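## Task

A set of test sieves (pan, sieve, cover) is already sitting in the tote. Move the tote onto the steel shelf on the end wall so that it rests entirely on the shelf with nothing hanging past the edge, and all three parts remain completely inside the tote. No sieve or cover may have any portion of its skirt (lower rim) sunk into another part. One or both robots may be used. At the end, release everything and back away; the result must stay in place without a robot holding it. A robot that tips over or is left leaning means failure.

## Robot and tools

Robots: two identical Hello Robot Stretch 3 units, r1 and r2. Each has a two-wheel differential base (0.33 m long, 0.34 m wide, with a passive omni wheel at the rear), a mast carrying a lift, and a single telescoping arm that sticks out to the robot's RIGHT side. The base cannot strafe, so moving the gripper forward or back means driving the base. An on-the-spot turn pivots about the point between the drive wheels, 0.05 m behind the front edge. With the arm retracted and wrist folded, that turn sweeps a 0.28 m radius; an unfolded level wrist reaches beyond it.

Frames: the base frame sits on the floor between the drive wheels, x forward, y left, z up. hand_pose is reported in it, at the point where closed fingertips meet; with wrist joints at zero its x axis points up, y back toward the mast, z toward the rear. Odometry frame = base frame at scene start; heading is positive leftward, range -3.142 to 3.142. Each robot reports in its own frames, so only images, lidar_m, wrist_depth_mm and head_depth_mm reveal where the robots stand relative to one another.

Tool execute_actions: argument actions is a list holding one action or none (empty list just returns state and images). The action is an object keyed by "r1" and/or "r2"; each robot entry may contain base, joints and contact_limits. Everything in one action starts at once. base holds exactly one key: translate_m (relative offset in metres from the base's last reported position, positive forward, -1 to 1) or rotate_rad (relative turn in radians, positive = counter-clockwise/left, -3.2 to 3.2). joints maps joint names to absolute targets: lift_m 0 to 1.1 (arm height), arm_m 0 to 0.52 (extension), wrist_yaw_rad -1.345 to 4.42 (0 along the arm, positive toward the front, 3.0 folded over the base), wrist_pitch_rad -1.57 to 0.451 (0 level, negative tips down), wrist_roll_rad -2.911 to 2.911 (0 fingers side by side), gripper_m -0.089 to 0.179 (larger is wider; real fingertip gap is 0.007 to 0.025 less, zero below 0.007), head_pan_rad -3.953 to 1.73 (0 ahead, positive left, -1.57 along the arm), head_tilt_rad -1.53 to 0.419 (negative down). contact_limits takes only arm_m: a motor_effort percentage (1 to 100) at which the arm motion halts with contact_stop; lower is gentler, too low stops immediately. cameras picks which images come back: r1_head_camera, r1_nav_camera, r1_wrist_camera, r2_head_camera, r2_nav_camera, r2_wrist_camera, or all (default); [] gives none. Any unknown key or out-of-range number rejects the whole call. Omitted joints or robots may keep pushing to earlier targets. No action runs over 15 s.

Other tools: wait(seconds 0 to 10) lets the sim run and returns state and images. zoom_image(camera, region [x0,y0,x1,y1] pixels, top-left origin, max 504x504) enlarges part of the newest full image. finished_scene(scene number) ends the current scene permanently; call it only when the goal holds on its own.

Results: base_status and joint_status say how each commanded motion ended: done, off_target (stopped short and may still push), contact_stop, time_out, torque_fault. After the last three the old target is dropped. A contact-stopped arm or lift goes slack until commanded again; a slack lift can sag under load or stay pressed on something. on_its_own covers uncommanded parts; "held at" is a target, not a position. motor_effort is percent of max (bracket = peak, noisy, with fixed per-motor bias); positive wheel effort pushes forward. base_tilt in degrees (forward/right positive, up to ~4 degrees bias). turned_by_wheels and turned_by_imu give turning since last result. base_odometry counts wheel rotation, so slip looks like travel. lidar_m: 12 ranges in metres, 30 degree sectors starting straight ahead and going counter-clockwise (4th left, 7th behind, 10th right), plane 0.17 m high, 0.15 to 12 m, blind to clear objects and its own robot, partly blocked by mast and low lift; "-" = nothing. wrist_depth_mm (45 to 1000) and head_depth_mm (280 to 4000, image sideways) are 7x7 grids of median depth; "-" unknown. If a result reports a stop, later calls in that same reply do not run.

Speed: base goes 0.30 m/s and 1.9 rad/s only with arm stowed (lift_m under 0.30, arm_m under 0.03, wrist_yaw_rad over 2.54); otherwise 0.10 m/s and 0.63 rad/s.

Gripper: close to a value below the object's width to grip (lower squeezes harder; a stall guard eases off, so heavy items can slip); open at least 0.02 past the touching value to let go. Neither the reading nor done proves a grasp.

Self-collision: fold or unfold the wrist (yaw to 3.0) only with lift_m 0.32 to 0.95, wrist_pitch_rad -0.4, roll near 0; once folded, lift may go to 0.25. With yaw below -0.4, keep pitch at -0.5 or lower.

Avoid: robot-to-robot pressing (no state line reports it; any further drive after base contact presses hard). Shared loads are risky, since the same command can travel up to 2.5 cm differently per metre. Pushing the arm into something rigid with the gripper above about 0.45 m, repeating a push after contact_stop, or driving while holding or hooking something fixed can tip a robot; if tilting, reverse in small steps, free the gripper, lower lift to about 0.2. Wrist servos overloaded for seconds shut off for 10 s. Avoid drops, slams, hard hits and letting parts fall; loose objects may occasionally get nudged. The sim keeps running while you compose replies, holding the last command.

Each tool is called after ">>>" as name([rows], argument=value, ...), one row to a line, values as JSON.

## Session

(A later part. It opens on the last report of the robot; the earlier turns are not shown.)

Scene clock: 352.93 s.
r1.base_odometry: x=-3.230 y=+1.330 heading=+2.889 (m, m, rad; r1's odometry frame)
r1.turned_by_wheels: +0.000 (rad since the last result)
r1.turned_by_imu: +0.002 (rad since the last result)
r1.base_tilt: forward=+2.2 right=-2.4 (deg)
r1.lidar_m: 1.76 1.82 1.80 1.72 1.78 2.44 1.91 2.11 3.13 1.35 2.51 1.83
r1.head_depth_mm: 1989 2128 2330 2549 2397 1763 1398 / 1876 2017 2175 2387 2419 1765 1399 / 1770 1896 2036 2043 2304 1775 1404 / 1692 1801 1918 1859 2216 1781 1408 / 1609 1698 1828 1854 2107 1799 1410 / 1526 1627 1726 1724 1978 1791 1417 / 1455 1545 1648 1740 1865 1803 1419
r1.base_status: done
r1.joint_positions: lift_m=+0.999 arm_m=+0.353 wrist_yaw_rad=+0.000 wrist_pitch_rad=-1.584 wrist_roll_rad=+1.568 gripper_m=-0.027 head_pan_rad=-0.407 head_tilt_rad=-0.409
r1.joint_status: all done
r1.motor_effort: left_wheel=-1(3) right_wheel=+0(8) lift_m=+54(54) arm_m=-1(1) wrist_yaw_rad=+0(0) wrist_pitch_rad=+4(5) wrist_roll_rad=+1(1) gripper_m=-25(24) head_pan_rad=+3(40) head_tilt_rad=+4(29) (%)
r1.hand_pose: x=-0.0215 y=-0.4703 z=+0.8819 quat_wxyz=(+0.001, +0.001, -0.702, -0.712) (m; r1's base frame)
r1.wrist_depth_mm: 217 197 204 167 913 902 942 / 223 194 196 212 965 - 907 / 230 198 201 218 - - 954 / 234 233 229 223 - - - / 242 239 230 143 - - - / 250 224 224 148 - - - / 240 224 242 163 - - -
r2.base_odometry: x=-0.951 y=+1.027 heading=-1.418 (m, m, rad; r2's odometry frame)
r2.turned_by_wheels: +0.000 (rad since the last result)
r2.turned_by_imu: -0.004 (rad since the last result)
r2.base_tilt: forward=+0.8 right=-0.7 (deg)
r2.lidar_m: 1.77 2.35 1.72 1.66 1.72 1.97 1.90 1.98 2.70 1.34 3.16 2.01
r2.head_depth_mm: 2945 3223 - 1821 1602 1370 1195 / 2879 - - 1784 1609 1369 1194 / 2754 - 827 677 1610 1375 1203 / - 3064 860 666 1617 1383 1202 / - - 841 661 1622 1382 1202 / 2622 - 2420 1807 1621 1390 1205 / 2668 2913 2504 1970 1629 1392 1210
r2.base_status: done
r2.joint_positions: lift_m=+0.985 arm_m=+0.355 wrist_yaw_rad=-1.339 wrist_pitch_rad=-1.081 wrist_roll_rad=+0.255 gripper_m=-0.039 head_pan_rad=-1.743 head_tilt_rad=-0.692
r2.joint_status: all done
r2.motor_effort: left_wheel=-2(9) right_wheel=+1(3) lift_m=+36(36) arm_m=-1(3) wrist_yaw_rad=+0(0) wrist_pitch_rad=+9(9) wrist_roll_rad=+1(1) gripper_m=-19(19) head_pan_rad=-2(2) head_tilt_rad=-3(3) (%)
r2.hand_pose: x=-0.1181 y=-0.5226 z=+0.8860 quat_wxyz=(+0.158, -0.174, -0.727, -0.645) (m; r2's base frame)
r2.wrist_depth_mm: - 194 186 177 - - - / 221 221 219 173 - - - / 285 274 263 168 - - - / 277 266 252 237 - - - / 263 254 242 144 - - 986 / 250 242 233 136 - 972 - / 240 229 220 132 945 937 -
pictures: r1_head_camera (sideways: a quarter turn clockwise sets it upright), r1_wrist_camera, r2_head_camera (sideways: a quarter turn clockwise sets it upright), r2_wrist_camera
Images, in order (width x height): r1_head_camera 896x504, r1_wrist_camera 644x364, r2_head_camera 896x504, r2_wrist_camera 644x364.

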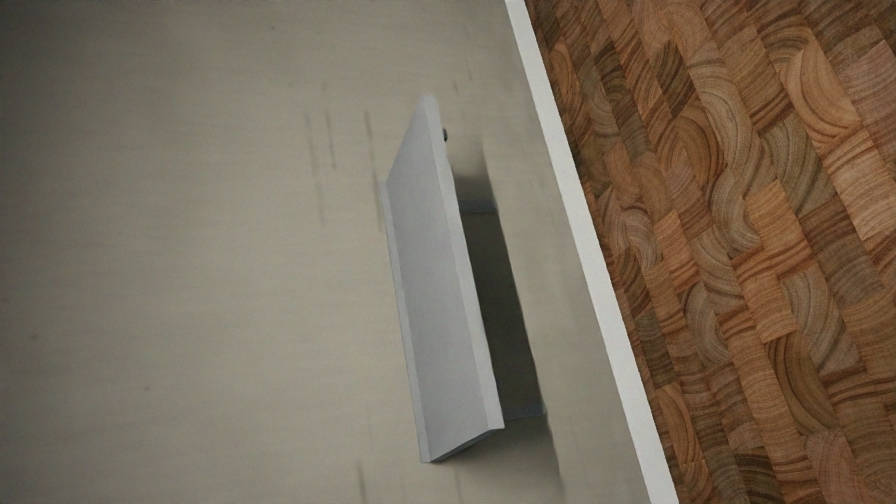

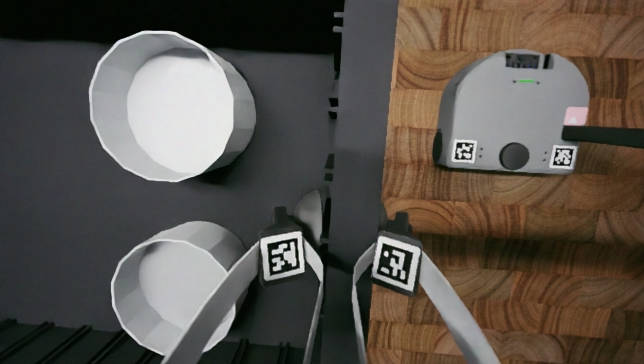

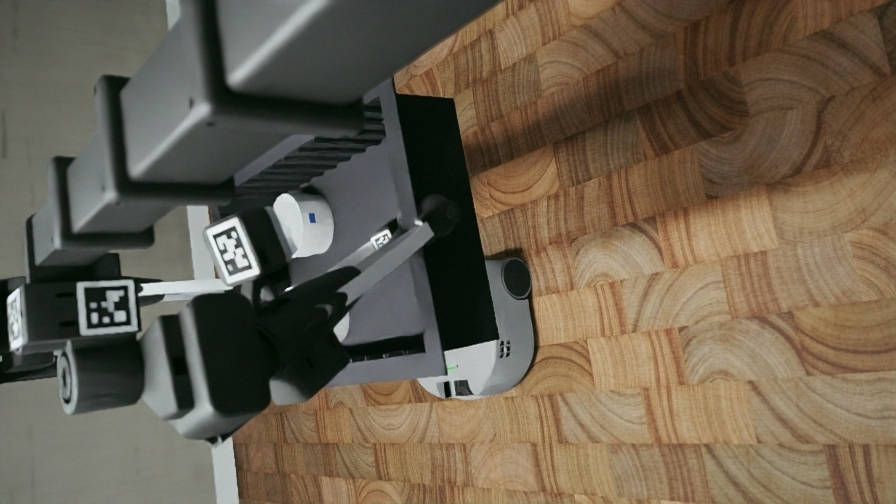

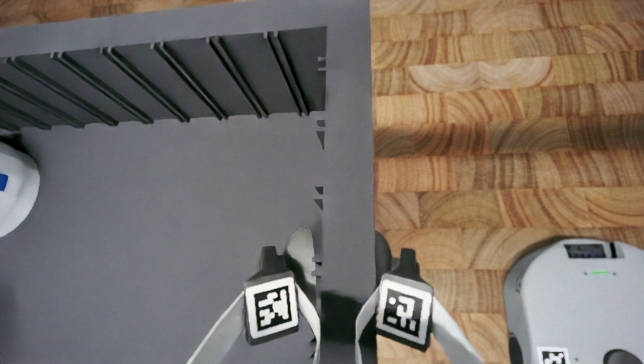

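>>> execute_actions([
  {"r1": {"base": {"translate_m": 0.946}, "joints": {"arm_m": 0.345, "lift_m": 1.015, "head_pan_rad": -1.0, "head_tilt_rad": -0.7}}, "r2": {"base": {"translate_m": -0.95}, "joints": {"lift_m": 1.0, "head_pan_rad": -2.2, "head_tilt_rad": -0.6}}},
], cameras=["r1_head_camera", "r1_wrist_camera", "r2_head_camera", "r2_wrist_camera"])

Scene clock: 378.43 s.
r1.base_odometry: x=-4.146 y=+1.567 heading=+2.889 (m, m, rad; r1's odometry frame)
r1.turned_by_wheels: +0.000 (rad since the last result)
r1.turned_by_imu: +0.002 (rad since the last result)
r1.base_tilt: forward=+2.2 right=-2.5 (deg)
r1.lidar_m: 0.81 0.84 1.15 1.73 1.79 2.40 2.85 2.99 3.14 1.34 1.16 0.84
r1.head_depth_mm: 2557 2816 2974 671 569 1392 1178 / 2082 2482 2743 2191 1697 1395 1179 / 1645 1878 1233 2104 1696 1404 1181 / 1353 1510 1232 923 1710 1395 1185 / 1156 1270 1235 891 1572 1408 1184 / 1005 1091 1140 891 697 1367 1189 / 891 958 1028 894 697 610 1187
r1.base_status: done
r1.joint_positions: lift_m=+1.014 arm_m=+0.345 wrist_yaw_rad=+0.000 wrist_pitch_rad=-1.582 wrist_roll_rad=+1.568 gripper_m=-0.027 head_pan_rad=-0.993 head_tilt_rad=-0.691
r1.joint_status: all done
r1.motor_effort: left_wheel=+0(3) right_wheel=+1(7) lift_m=+54(50) arm_m=-2(3) wrist_yaw_rad=-1(0) wrist_pitch_rad=+5(5) wrist_roll_rad=+1(1) gripper_m=-24(24) head_pan_rad=-3(36) head_tilt_rad=-6(29) (%)
r1.hand_pose: x=-0.0215 y=-0.4628 z=+0.8968 quat_wxyz=(+0.001, +0.001, -0.703, -0.711) (m; r1's base frame)
r1.wrist_depth_mm: 218 189 208 169 939 920 952 / 224 195 197 214 978 - 984 / 227 199 199 218 - - 969 / 235 230 230 224 - - - / 240 240 232 142 - - - / 252 225 225 148 - - - / 242 226 245 153 - - -
r2.base_odometry: x=-1.096 y=+1.966 heading=-1.418 (m, m, rad; r2's odometry frame)
r2.turned_by_wheels: +0.000 (rad since the last result)
r2.turned_by_imu: -0.003 (rad since the last result)
r2.base_tilt: forward=+0.7 right=-0.6 (deg)
r2.lidar_m: 2.71 2.36 1.72 1.66 1.36 0.99 0.96 0.99 1.36 1.34 3.21 2.87
r2.head_depth_mm: 1017 1096 1146 - - - 1218 / 1112 1208 1235 - - 1383 1249 / 1229 1352 1304 - - 1418 1245 / 1380 1521 - - - 1454 1252 / 1562 1734 - - 1759 1460 1254 / 1810 2041 - 647 1712 1464 1258 / 2143 2346 - 769 1663 1466 1258
r2.base_status: done
r2.joint_positions: lift_m=+1.000 arm_m=+0.355 wrist_yaw_rad=-1.338 wrist_pitch_rad=-1.081 wrist_roll_rad=+0.255 gripper_m=-0.039 head_pan_rad=-2.193 head_tilt_rad=-0.606
r2.joint_status: all done
r2.motor_effort: left_wheel=-1(7) right_wheel=+0(5) lift_m=+36(36) arm_m=-1(1) wrist_yaw_rad=+0(1) wrist_pitch_rad=+9(9) wrist_roll_rad=+2(2) gripper_m=-18(19) head_pan_rad=-2(23) head_tilt_rad=+2(8) (%)
r2.hand_pose: x=-0.1180 y=-0.5227 z=+0.9010 quat_wxyz=(+0.159, -0.174, -0.727, -0.645) (m; r2's base frame)
r2.wrist_depth_mm: 209 193 185 177 - - - / 224 221 218 182 - - - / 284 275 264 167 - - - / 275 265 254 152 - - - / 263 252 241 144 - - 990 / 249 240 233 136 - - - / 238 231 222 132 931 947 -
pictures: r1_head_camera (sideways: a quarter turn clockwise sets it upright), r1_wrist_camera, r2_head_camera (sideways: a quarter turn clockwise sets it upright), r2_wrist_camera
Images, in order (width x height): r1_head_camera 896x504, r1_wrist_camera 644x364, r2_head_camera 896x504, r2_wrist_camera 644x364.

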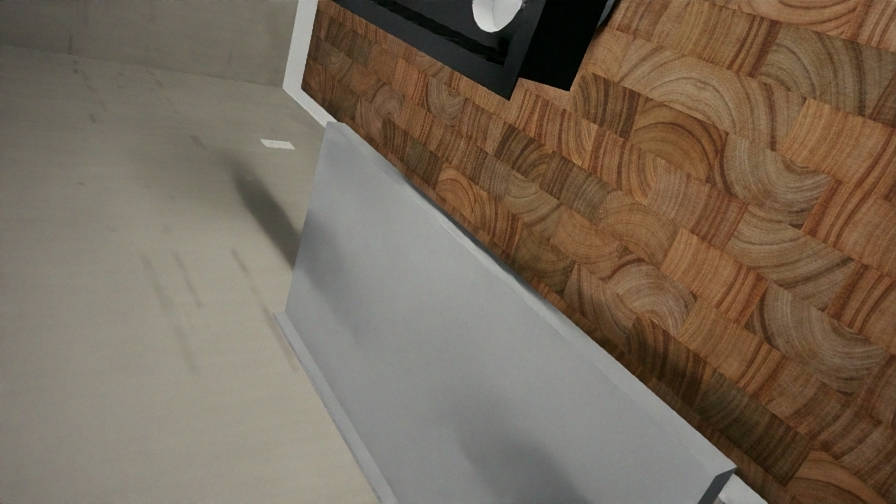

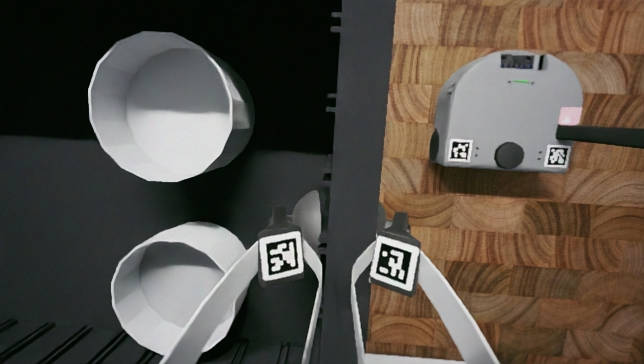

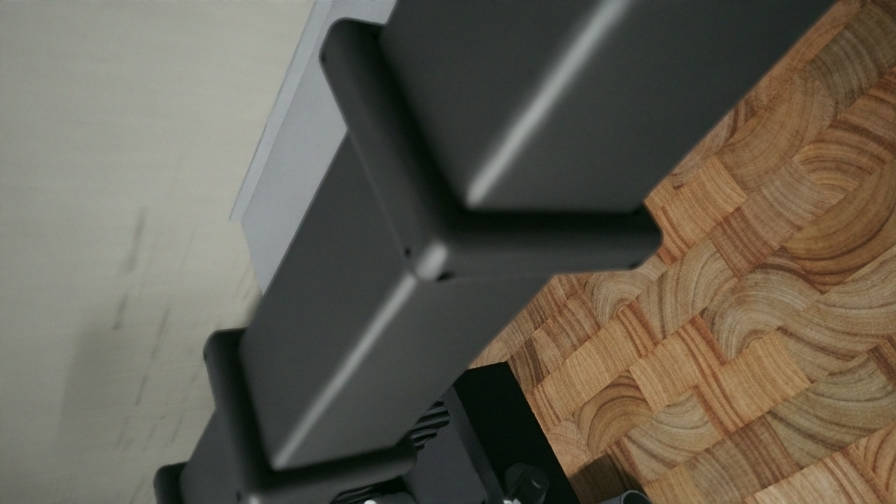

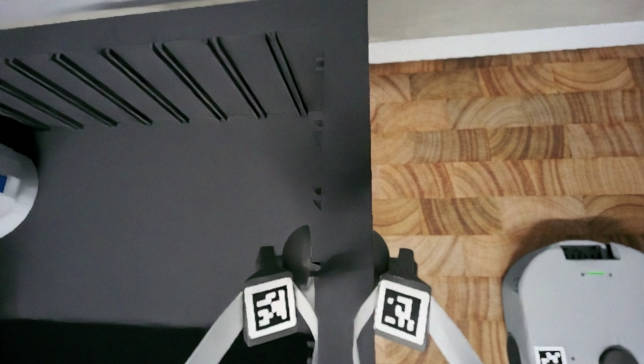

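>>> execute_actions(actions=[])

Scene clock: 388.27 s.
r1.base_odometry: x=-4.146 y=+1.567 heading=+2.889 (m, m, rad; r1's odometry frame)
r1.turned_by_wheels: +0.000 (rad since the last result)
r1.turned_by_imu: +0.000 (rad since the last result)
r1.base_tilt: forward=+2.2 right=-2.4 (deg)
r1.lidar_m: 0.81 0.84 1.15 1.73 1.79 2.40 2.85 2.98 3.15 1.34 1.16 0.84
r1.head_depth_mm: 2573 2852 3008 670 570 1396 1180 / 2081 2466 2736 2177 1707 1392 1186 / 1637 1884 1227 2115 1711 1400 1184 / 1351 1521 1234 925 1718 1402 1188 / 1159 1268 1239 892 1552 1405 1181 / 1005 1094 1142 892 697 1361 1187 / 892 959 1026 898 697 610 1185
r1.base_status: done
r1.joint_positions: lift_m=+1.014 arm_m=+0.345 wrist_yaw_rad=+0.000 wrist_pitch_rad=-1.582 wrist_roll_rad=+1.568 gripper_m=-0.027 head_pan_rad=-0.993 head_tilt_rad=-0.691
r1.joint_status: all done
r1.motor_effort: left_wheel=+0(3) right_wheel=+1(7) lift_m=+54(50) arm_m=-2(3) wrist_yaw_rad=+0(0) wrist_pitch_rad=+5(5) wrist_roll_rad=+1(1) gripper_m=-23(24) head_pan_rad=-3(36) head_tilt_rad=-5(29) (%)
r1.hand_pose: x=-0.0215 y=-0.4628 z=+0.8968 quat_wxyz=(+0.001, +0.001, -0.703, -0.711) (m; r1's base frame)
r1.wrist_depth_mm: 218 199 208 170 955 929 936 / 222 195 197 214 - - 952 / 230 199 200 219 - - 942 / 235 234 228 225 - - - / 240 237 233 142 - - - / 251 226 224 149 - - - / 244 224 246 153 - - -
r2.base_odometry: x=-1.096 y=+1.966 heading=-1.418 (m, m, rad; r2's odometry frame)
r2.turned_by_wheels: +0.000 (rad since the last result)
r2.turned_by_imu: -0.001 (rad since the last result)
r2.base_tilt: forward=+0.7 right=-0.6 (deg)
r2.lidar_m: 2.70 2.35 1.72 1.66 1.36 0.99 0.96 0.99 1.37 1.34 3.20 2.86
r2.head_depth_mm: 1014 1097 1148 - - - 1214 / 1109 1212 1236 - - 1385 1242 / 1240 1355 1303 - - 1414 1241 / 1384 1526 - - - 1453 1248 / 1575 1742 - - 1747 1464 1251 / 1814 2033 - 649 1709 1465 1259 / 2145 2351 - 770 1667 1472 1259
r2.base_status: done
r2.joint_positions: lift_m=+1.000 arm_m=+0.355 wrist_yaw_rad=-1.338 wrist_pitch_rad=-1.081 wrist_roll_rad=+0.255 gripper_m=-0.039 head_pan_rad=-2.193 head_tilt_rad=-0.606
r2.joint_status: all done
r2.motor_effort: left_wheel=-1(7) right_wheel=+0(5) lift_m=+36(36) arm_m=-1(1) wrist_yaw_rad=-1(1) wrist_pitch_rad=+9(9) wrist_roll_rad=+1(2) gripper_m=-18(19) head_pan_rad=-2(23) head_tilt_rad=+2(8) (%)
r2.hand_pose: x=-0.1180 y=-0.5227 z=+0.9010 quat_wxyz=(+0.159, -0.174, -0.727, -0.645) (m; r2's base frame)
r2.wrist_depth_mm: 502 195 186 177 - - - / 222 220 219 182 - - - / 285 277 265 168 - - - / 276 266 253 152 - - - / 262 254 242 144 - - 999 / 250 241 233 136 - - - / 240 230 220 132 949 951 -
pictures: r1_head_camera (sideways: a quarter turn clockwise sets it upright), r1_nav_camera (sideways: a quarter turn counterclockwise sets it upright), r1_wrist_camera, r2_head_camera (sideways: a quarter turn clockwise sets it upright), r2_nav_camera (sideways: a quarter turn counterclockwise sets it upright), r2_wrist_camera
Images, in order (width x height): r1_head_camera 896x504, r1_nav_camera 672x504, r1_wrist_camera 644x364, r2_head_camera 896x504, r2_nav_camera 672x504, r2_wrist_camera 644x364.

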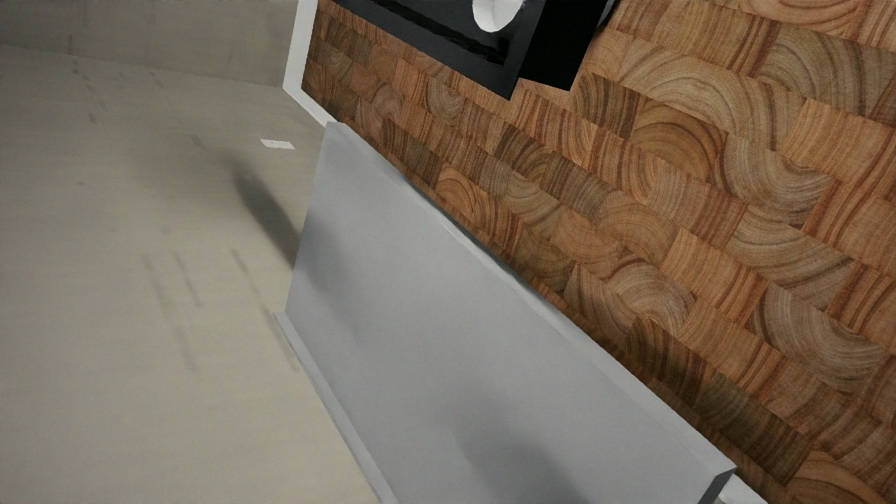

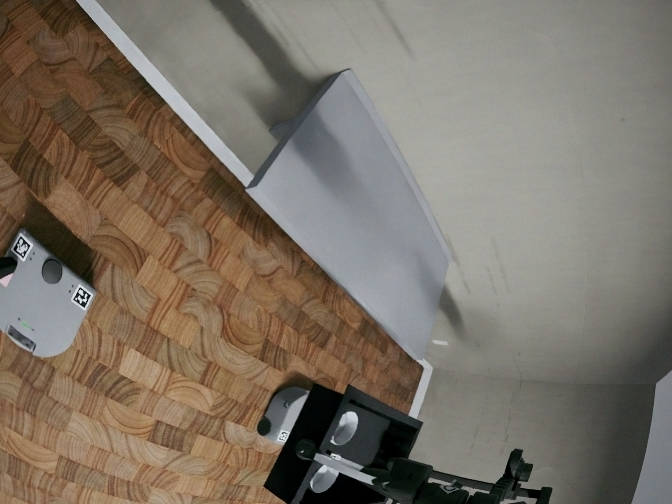

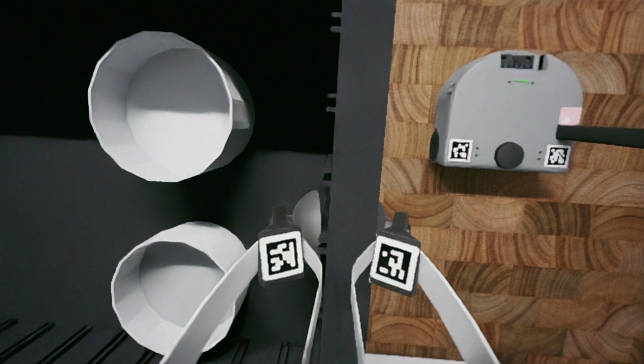

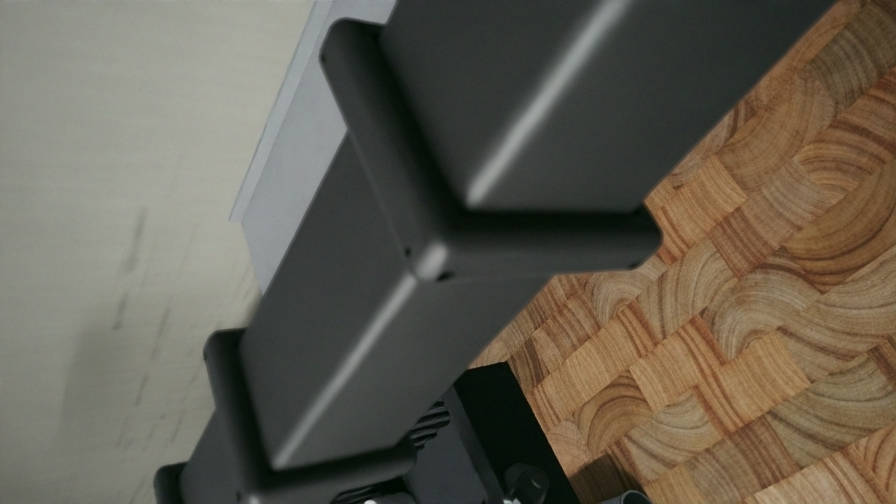

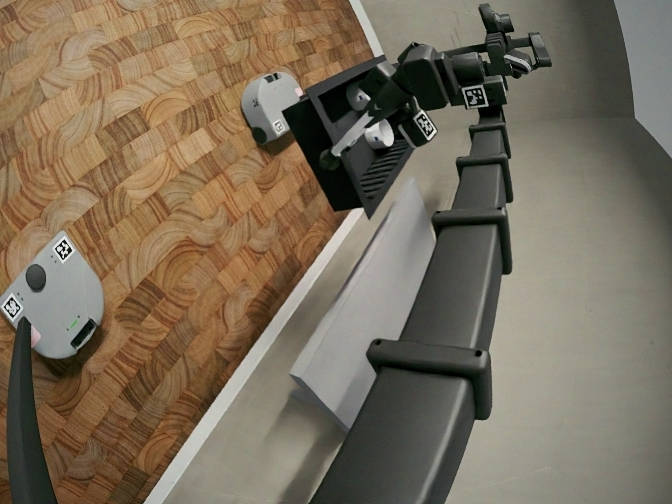

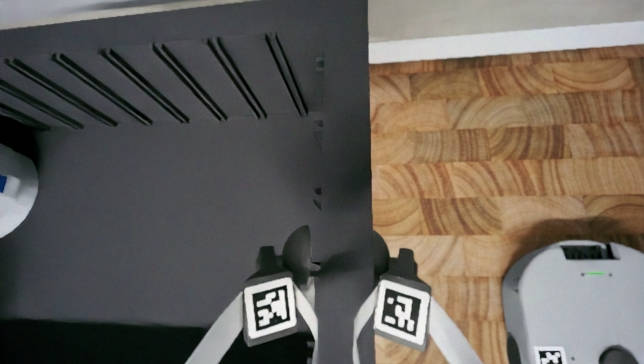

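>>> execute_actions([
  {"r1": {"base": {"translate_m": 0.585}, "joints": {"arm_m": 0.339, "head_pan_rad": -1.57, "head_tilt_rad": -0.75}}, "r2": {"base": {"translate_m": -0.59}, "joints": {"head_pan_rad": -1.75, "head_tilt_rad": -0.7}}},
])

Scene clock: 402.13 s.
r1.base_odometry: x=-4.713 y=+1.713 heading=+2.889 (m, m, rad; r1's odometry frame)
r1.turned_by_wheels: +0.000 (rad since the last result)
r1.turned_by_imu: +0.001 (rad since the last result)
r1.base_tilt: forward=+2.1 right=-2.4 (deg)
r1.lidar_m: 0.23 0.24 0.32 0.88 1.80 2.45 3.43 3.55 3.15 0.90 0.33 0.24
r1.head_depth_mm: 2595 - 2685 2041 1573 549 480 / 2575 3038 2734 657 660 549 480 / 2494 - 879 680 642 550 481 / 817 - - 688 641 550 481 / 2570 2818 861 681 645 552 472 / 1259 1214 1041 775 664 551 473 / 766 748 729 711 645 553 474
r1.base_status: done
r1.joint_positions: lift_m=+1.014 arm_m=+0.339 wrist_yaw_rad=+0.000 wrist_pitch_rad=-1.576 wrist_roll_rad=+1.568 gripper_m=-0.027 head_pan_rad=-1.563 head_tilt_rad=-0.740
r1.joint_status: all done
r1.motor_effort: left_wheel=+0(2) right_wheel=+0(6) lift_m=+55(54) arm_m=-2(4) wrist_yaw_rad=+0(0) wrist_pitch_rad=+2(4) wrist_roll_rad=+1(1) gripper_m=-23(23) head_pan_rad=-4(36) head_tilt_rad=-5(14) (%)
r1.hand_pose: x=-0.0215 y=-0.4583 z=+0.8967 quat_wxyz=(+0.001, +0.001, -0.705, -0.709) (m; r1's base frame)
r1.wrist_depth_mm: 218 190 207 169 263 262 256 / 224 196 198 214 271 270 266 / 229 200 201 219 282 277 274 / 237 235 231 140 294 288 281 / 245 241 234 143 300 298 295 / 251 229 226 149 316 312 309 / 245 226 245 151 330 321 323
r2.base_odometry: x=-1.185 y=+2.549 heading=-1.418 (m, m, rad; r2's odometry frame)
r2.turned_by_wheels: +0.000 (rad since the last result)
r2.turned_by_imu: -0.002 (rad since the last result)
r2.base_tilt: forward=+0.7 right=-0.6 (deg)
r2.lidar_m: 3.29 2.35 1.73 1.44 0.53 0.38 0.37 0.38 0.52 1.33 3.20 3.42
r2.head_depth_mm: 683 - - 767 654 558 1020 / 825 - 645 748 655 560 1174 / - 892 798 674 658 560 1151 / - 1714 861 661 659 561 1137 / - - 818 644 662 564 522 / 2570 - 915 779 661 565 521 / 2631 2936 2421 1966 1636 1388 1214
r2.base_status: done
r2.joint_positions: lift_m=+1.000 arm_m=+0.355 wrist_yaw_rad=-1.337 wrist_pitch_rad=-1.081 wrist_roll_rad=+0.254 gripper_m=-0.039 head_pan_rad=-1.757 head_tilt_rad=-0.691
r2.joint_status: all done
r2.motor_effort: left_wheel=-1(8) right_wheel=+0(5) lift_m=+36(36) arm_m=-1(1) wrist_yaw_rad=-2(2) wrist_pitch_rad=+9(9) wrist_roll_rad=+2(2) gripper_m=-18(18) head_pan_rad=+3(24) head_tilt_rad=-3(10) (%)
r2.hand_pose: x=-0.1180 y=-0.5228 z=+0.9010 quat_wxyz=(+0.159, -0.173, -0.727, -0.645) (m; r2's base frame)
r2.wrist_depth_mm: 333 194 185 176 340 330 329 / 217 219 218 167 350 335 320 / 284 275 265 159 330 317 305 / 275 266 254 152 313 300 290 / 264 252 242 144 296 287 277 / 250 241 234 136 282 273 265 / 238 230 218 132 269 260 252
pictures: r1_head_camera (sideways: a quarter turn clockwise sets it upright), r1_nav_camera (sideways: a quarter turn counterclockwise sets it upright), r1_wrist_camera, r2_head_camera (sideways: a quarter turn clockwise sets it upright), r2_nav_camera (sideways: a quarter turn counterclockwise sets it upright), r2_wrist_camera
Images, in order (width x height): r1_head_camera 896x504, r1_nav_camera 672x504, r1_wrist_camera 644x364, r2_head_camera 896x504, r2_nav_camera 672x504, r2_wrist_camera 644x364.

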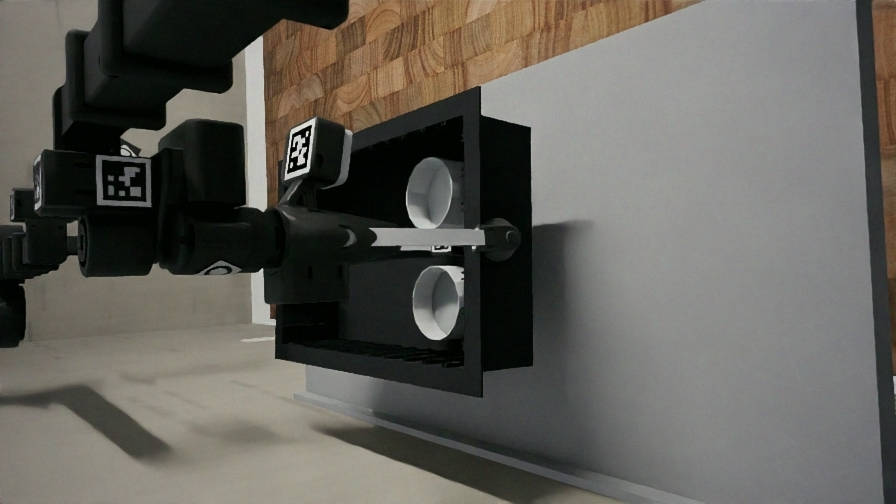

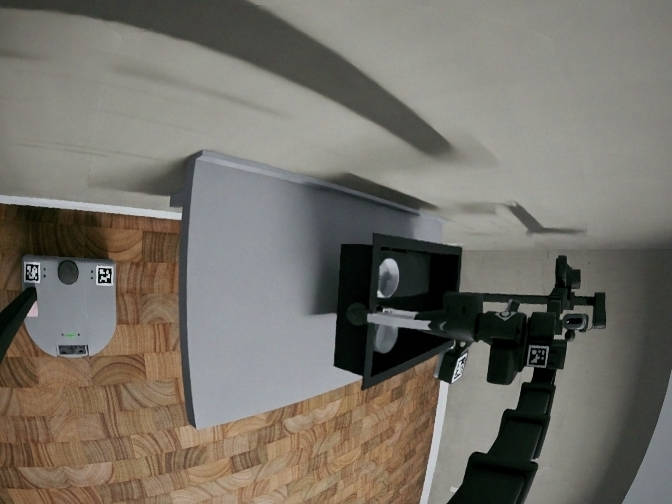

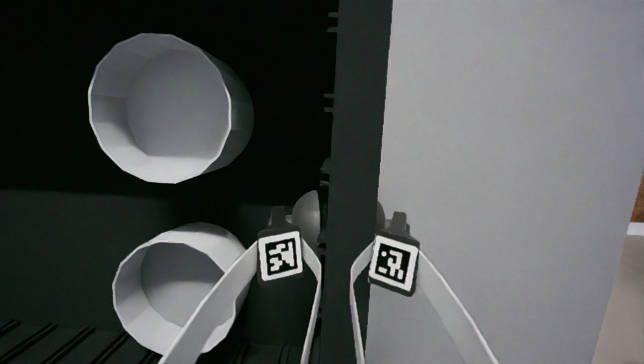

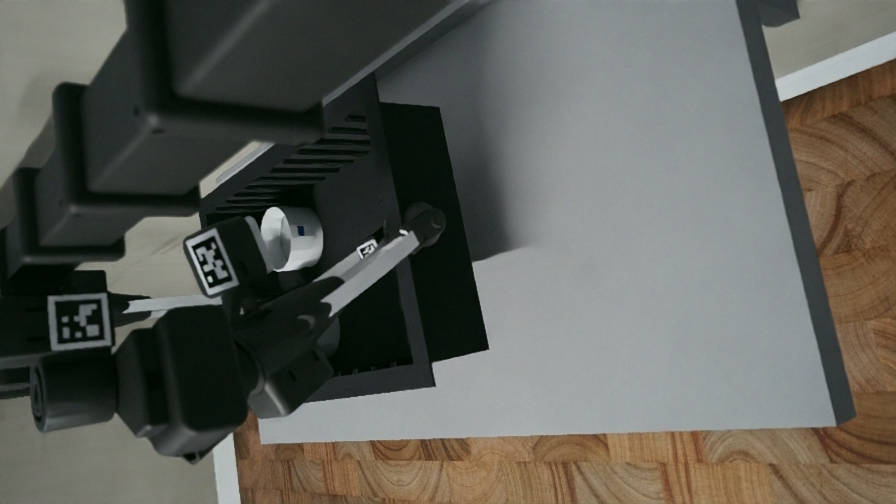

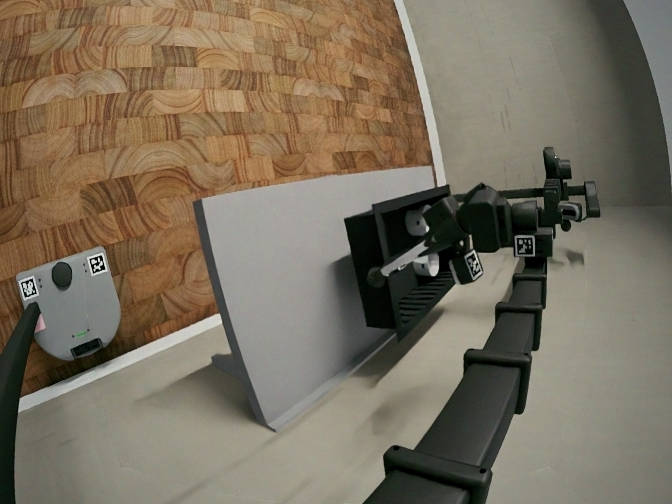

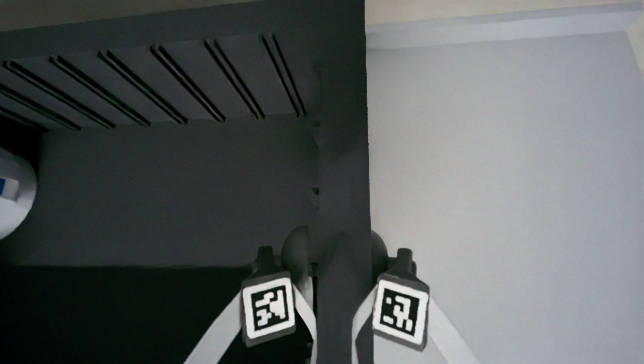

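>>> execute_actions([
  {"r1": {"joints": {"lift_m": 0.948}}, "r2": {"joints": {"lift_m": 0.931}}},
], cameras=["r1_head_camera", "r1_wrist_camera", "r2_head_camera", "r2_wrist_camera"])

Scene clock: 408.70 s.
r1.base_odometry: x=-4.713 y=+1.713 heading=+2.889 (m, m, rad; r1's odometry frame)
r1.turned_by_wheels: +0.000 (rad since the last result)
r1.turned_by_imu: +0.001 (rad since the last result)
r1.base_tilt: forward=+2.1 right=-2.4 (deg)
r1.lidar_m: 0.23 0.24 0.32 0.88 1.79 2.45 3.42 3.53 3.13 0.90 0.33 0.24
r1.head_depth_mm: 2657 2998 - - 1566 548 480 / 2663 2933 2554 827 642 549 481 / 2556 788 - 742 628 549 482 / 1159 2825 - 737 626 550 481 / 2121 2824 1114 764 628 552 472 / 1266 1214 1044 833 662 552 473 / 764 747 728 712 646 552 474
r1.base_status: not commanded
r1.joint_positions: lift_m=+0.949 arm_m=+0.339 wrist_yaw_rad=+0.000 wrist_pitch_rad=-1.577 wrist_roll_rad=+1.568 gripper_m=-0.027 head_pan_rad=-1.563 head_tilt_rad=-0.740
r1.joint_status: all done
r1.motor_effort: left_wheel=+0(0) right_wheel=+1(1) lift_m=+18(47) arm_m=-2(2) wrist_yaw_rad=+0(0) wrist_pitch_rad=+2(3) wrist_roll_rad=+1(1) gripper_m=-23(23) head_pan_rad=-3(3) head_tilt_rad=-6(7) (%)
r1.hand_pose: x=-0.0215 y=-0.4582 z=+0.8312 quat_wxyz=(+0.001, +0.001, -0.705, -0.709) (m; r1's base frame)
r1.wrist_depth_mm: 218 191 208 171 205 202 200 / 224 195 196 213 214 210 206 / 230 201 201 218 219 217 214 / 238 233 231 140 225 222 219 / 248 241 230 142 233 231 227 / 255 228 228 155 247 240 236 / 242 230 241 153 254 246 244
r2.base_odometry: x=-1.185 y=+2.549 heading=-1.418 (m, m, rad; r2's odometry frame)
r2.turned_by_wheels: +0.000 (rad since the last result)
r2.turned_by_imu: -0.001 (rad since the last result)
r2.base_tilt: forward=+0.8 right=-0.6 (deg)
r2.lidar_m: 3.28 2.35 1.72 1.44 0.53 0.38 0.37 0.38 0.53 1.34 3.21 3.41
r2.head_depth_mm: 690 730 758 - - 558 1036 / 848 888 - - 648 559 1177 / 1098 1109 - 726 657 561 1161 / 1543 - 926 704 659 563 1139 / 740 - - 772 662 564 523 / 1333 2946 - 758 662 565 521 / 2639 2931 2411 1972 1630 1388 1210
r2.base_status: not commanded
r2.joint_positions: lift_m=+0.931 arm_m=+0.355 wrist_yaw_rad=-1.337 wrist_pitch_rad=-1.081 wrist_roll_rad=+0.254 gripper_m=-0.039 head_pan_rad=-1.757 head_tilt_rad=-0.691
r2.joint_status: all done
r2.motor_effort: left_wheel=-1(1) right_wheel=-1(0) lift_m=+29(35) arm_m=-1(1) wrist_yaw_rad=-1(2) wrist_pitch_rad=+9(9) wrist_roll_rad=+2(2) gripper_m=-18(18) head_pan_rad=+3(2) head_tilt_rad=-3(3) (%)
r2.hand_pose: x=-0.1180 y=-0.5228 z=+0.8323 quat_wxyz=(+0.160, -0.173, -0.727, -0.645) (m; r2's base frame)
r2.wrist_depth_mm: 319 198 189 181 287 274 261 / 217 218 217 170 269 257 248 / 288 274 265 161 254 245 235 / 277 268 254 153 243 232 224 / 262 252 241 144 230 221 212 / 249 241 232 136 216 210 203 / 237 228 218 132 207 201 194
pictures: r1_head_camera (sideways: a quarter turn clockwise sets it upright), r1_wrist_camera, r2_head_camera (sideways: a quarter turn clockwise sets it upright), r2_wrist_camera
Images, in order (width x height): r1_head_camera 896x504, r1_wrist_camera 644x364, r2_head_camera 896x504, r2_wrist_camera 644x364.

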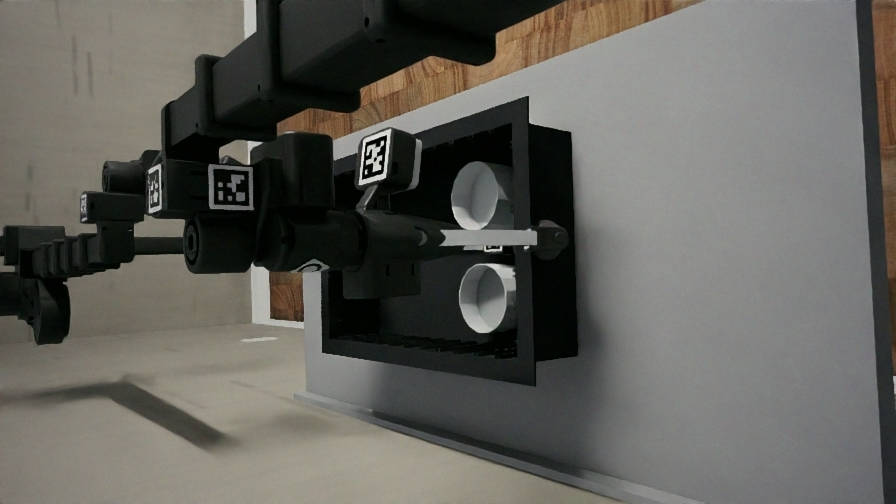

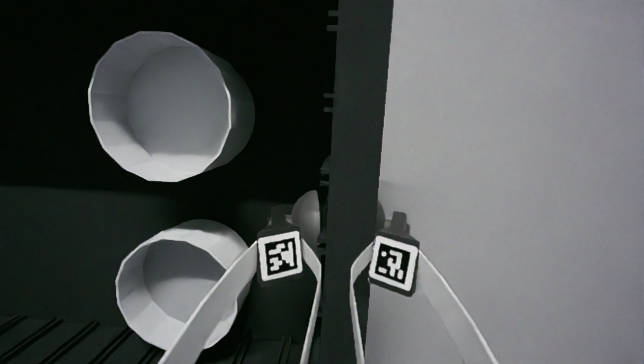

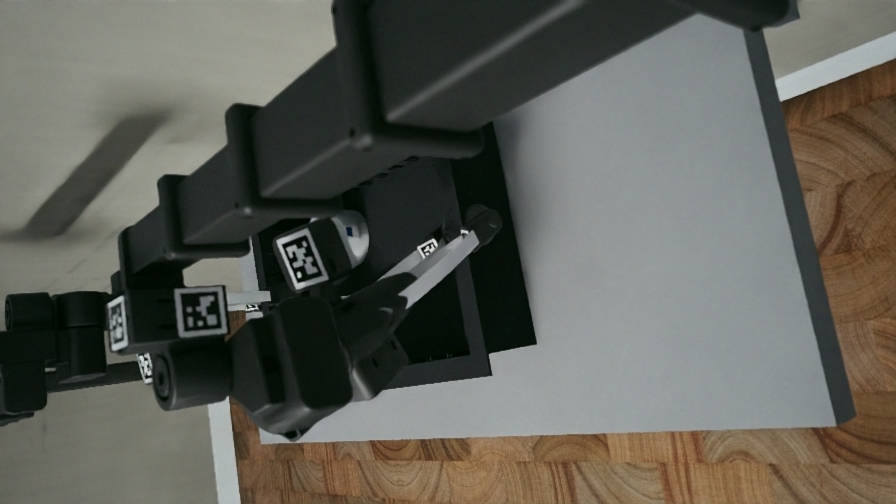

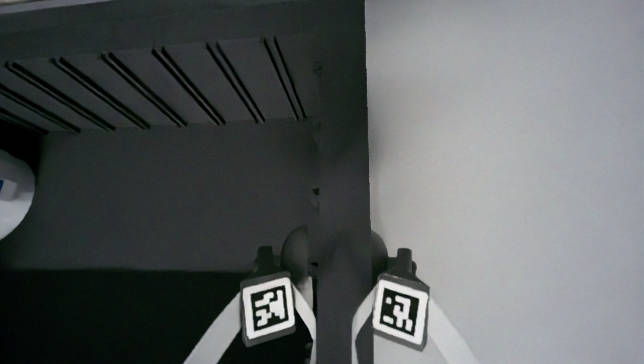

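>>> execute_actions([
  {"r1": {"joints": {"gripper_m": 0.085}}, "r2": {"joints": {"gripper_m": 0.085, "lift_m": 0.929}}},
], cameras=["r1_head_camera", "r1_wrist_camera", "r2_head_camera", "r2_wrist_camera"])

Scene clock: 414.20 s.
r1.base_odometry: x=-4.713 y=+1.713 heading=+2.889 (m, m, rad; r1's odometry frame)
r1.turned_by_wheels: +0.000 (rad since the last result)
r1.turned_by_imu: +0.001 (rad since the last result)
r1.base_tilt: forward=+2.1 right=-2.5 (deg)
r1.lidar_m: 0.23 0.24 0.32 0.89 1.79 2.45 3.44 3.54 3.14 0.90 0.33 0.24
r1.head_depth_mm: 2644 2984 - - 1562 549 480 / 2643 2852 2538 826 642 550 481 / 2588 - - 745 629 550 481 / 1165 2842 - 740 625 552 481 / 2121 2826 1115 776 627 551 473 / 1266 1215 1047 833 647 553 474 / 769 748 729 711 646 552 473
r1.base_status: not commanded
r1.joint_positions: lift_m=+0.949 arm_m=+0.339 wrist_yaw_rad=+0.000 wrist_pitch_rad=-1.565 wrist_roll_rad=+1.568 gripper_m=+0.085 head_pan_rad=-1.563 head_tilt_rad=-0.740
r1.joint_status: all done
r1.motor_effort: left_wheel=-1(1) right_wheel=+2(1) lift_m=+19(19) arm_m=-2(2) wrist_yaw_rad=+0(0) wrist_pitch_rad=-2(3) wrist_roll_rad=+1(1) gripper_m=+1(93) head_pan_rad=-4(3) head_tilt_rad=-6(5) (%)
r1.hand_pose: x=-0.0215 y=-0.4612 z=+0.8309 quat_wxyz=(+0.001, +0.001, -0.709, -0.705) (m; r1's base frame)
r1.wrist_depth_mm: 218 202 210 192 204 201 198 / 229 197 198 214 210 208 204 / 235 204 202 222 217 215 211 / 246 240 235 229 226 222 217 / 255 246 239 235 232 229 225 / 268 257 238 242 243 237 232 / 241 233 237 173 254 244 242
r2.base_odometry: x=-1.185 y=+2.549 heading=-1.418 (m, m, rad; r2's odometry frame)
r2.turned_by_wheels: +0.000 (rad since the last result)
r2.turned_by_imu: -0.001 (rad since the last result)
r2.base_tilt: forward=+0.7 right=-0.6 (deg)
r2.lidar_m: 3.27 2.36 1.72 1.44 0.53 0.38 0.37 0.39 0.53 1.34 3.20 3.40
r2.head_depth_mm: 689 728 761 - - 557 1035 / 848 893 - - 640 560 1177 / 1101 1118 - 724 658 561 1156 / 1538 2022 934 697 660 562 1140 / 743 - - 773 662 563 522 / 1331 2927 - 771 662 565 520 / 2632 2929 2424 1963 1632 1388 1211
r2.base_status: not commanded
r2.joint_positions: lift_m=+0.929 arm_m=+0.355 wrist_yaw_rad=-1.337 wrist_pitch_rad=-1.061 wrist_roll_rad=+0.254 gripper_m=+0.085 head_pan_rad=-1.757 head_tilt_rad=-0.691
r2.joint_status: all done
r2.motor_effort: left_wheel=-2(2) right_wheel=+1(1) lift_m=+29(30) arm_m=-1(1) wrist_yaw_rad=-2(1) wrist_pitch_rad=+3(9) wrist_roll_rad=+2(2) gripper_m=+1(79) head_pan_rad=+2(3) head_tilt_rad=-3(3) (%)
r2.hand_pose: x=-0.1225 y=-0.5239 z=+0.8323 quat_wxyz=(+0.166, -0.179, -0.727, -0.642) (m; r2's base frame)
r2.wrist_depth_mm: 338 322 306 190 292 277 265 / 214 212 211 184 273 260 249 / 274 272 268 239 257 246 236 / 286 275 262 249 243 233 224 / 270 258 249 233 230 221 213 / 254 246 231 220 219 209 203 / 239 233 220 134 207 199 194
pictures: r1_head_camera (sideways: a quarter turn clockwise sets it upright), r1_wrist_camera, r2_head_camera (sideways: a quarter turn clockwise sets it upright), r2_wrist_camera
Images, in order (width x height): r1_head_camera 896x504, r1_wrist_camera 644x364, r2_head_camera 896x504, r2_wrist_camera 644x364.

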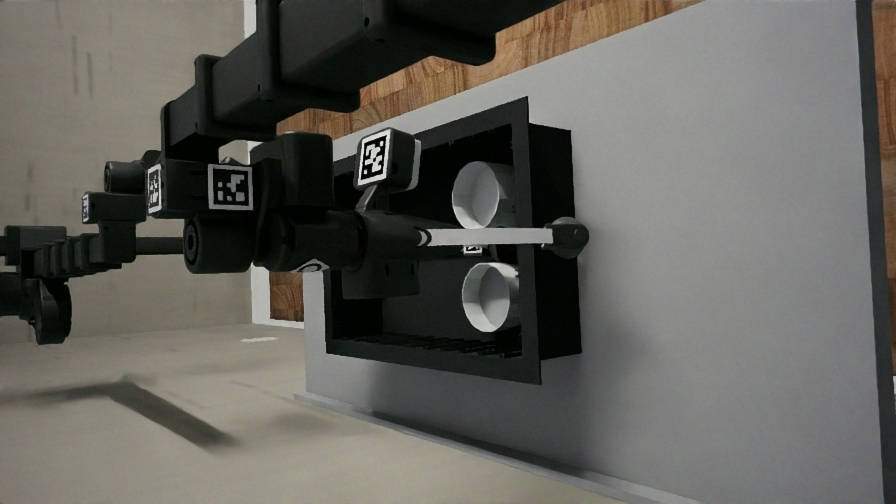

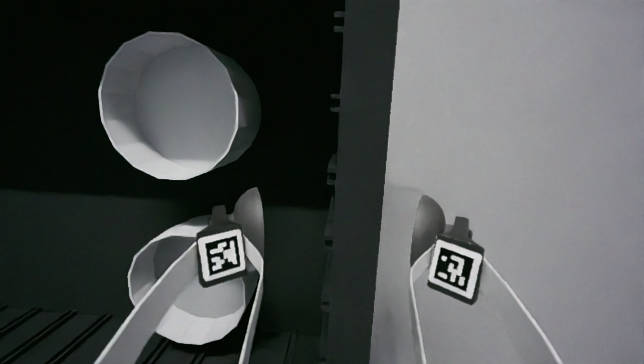

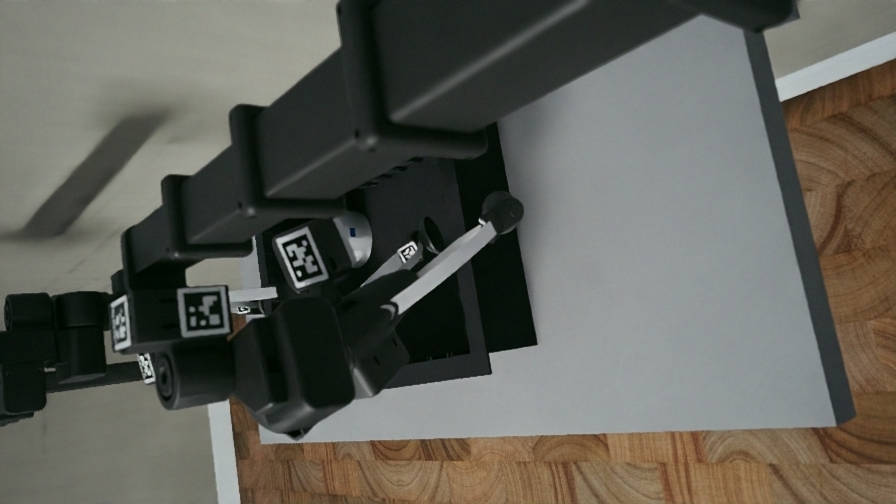

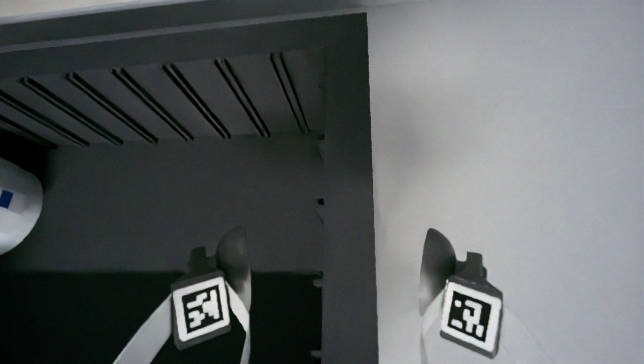

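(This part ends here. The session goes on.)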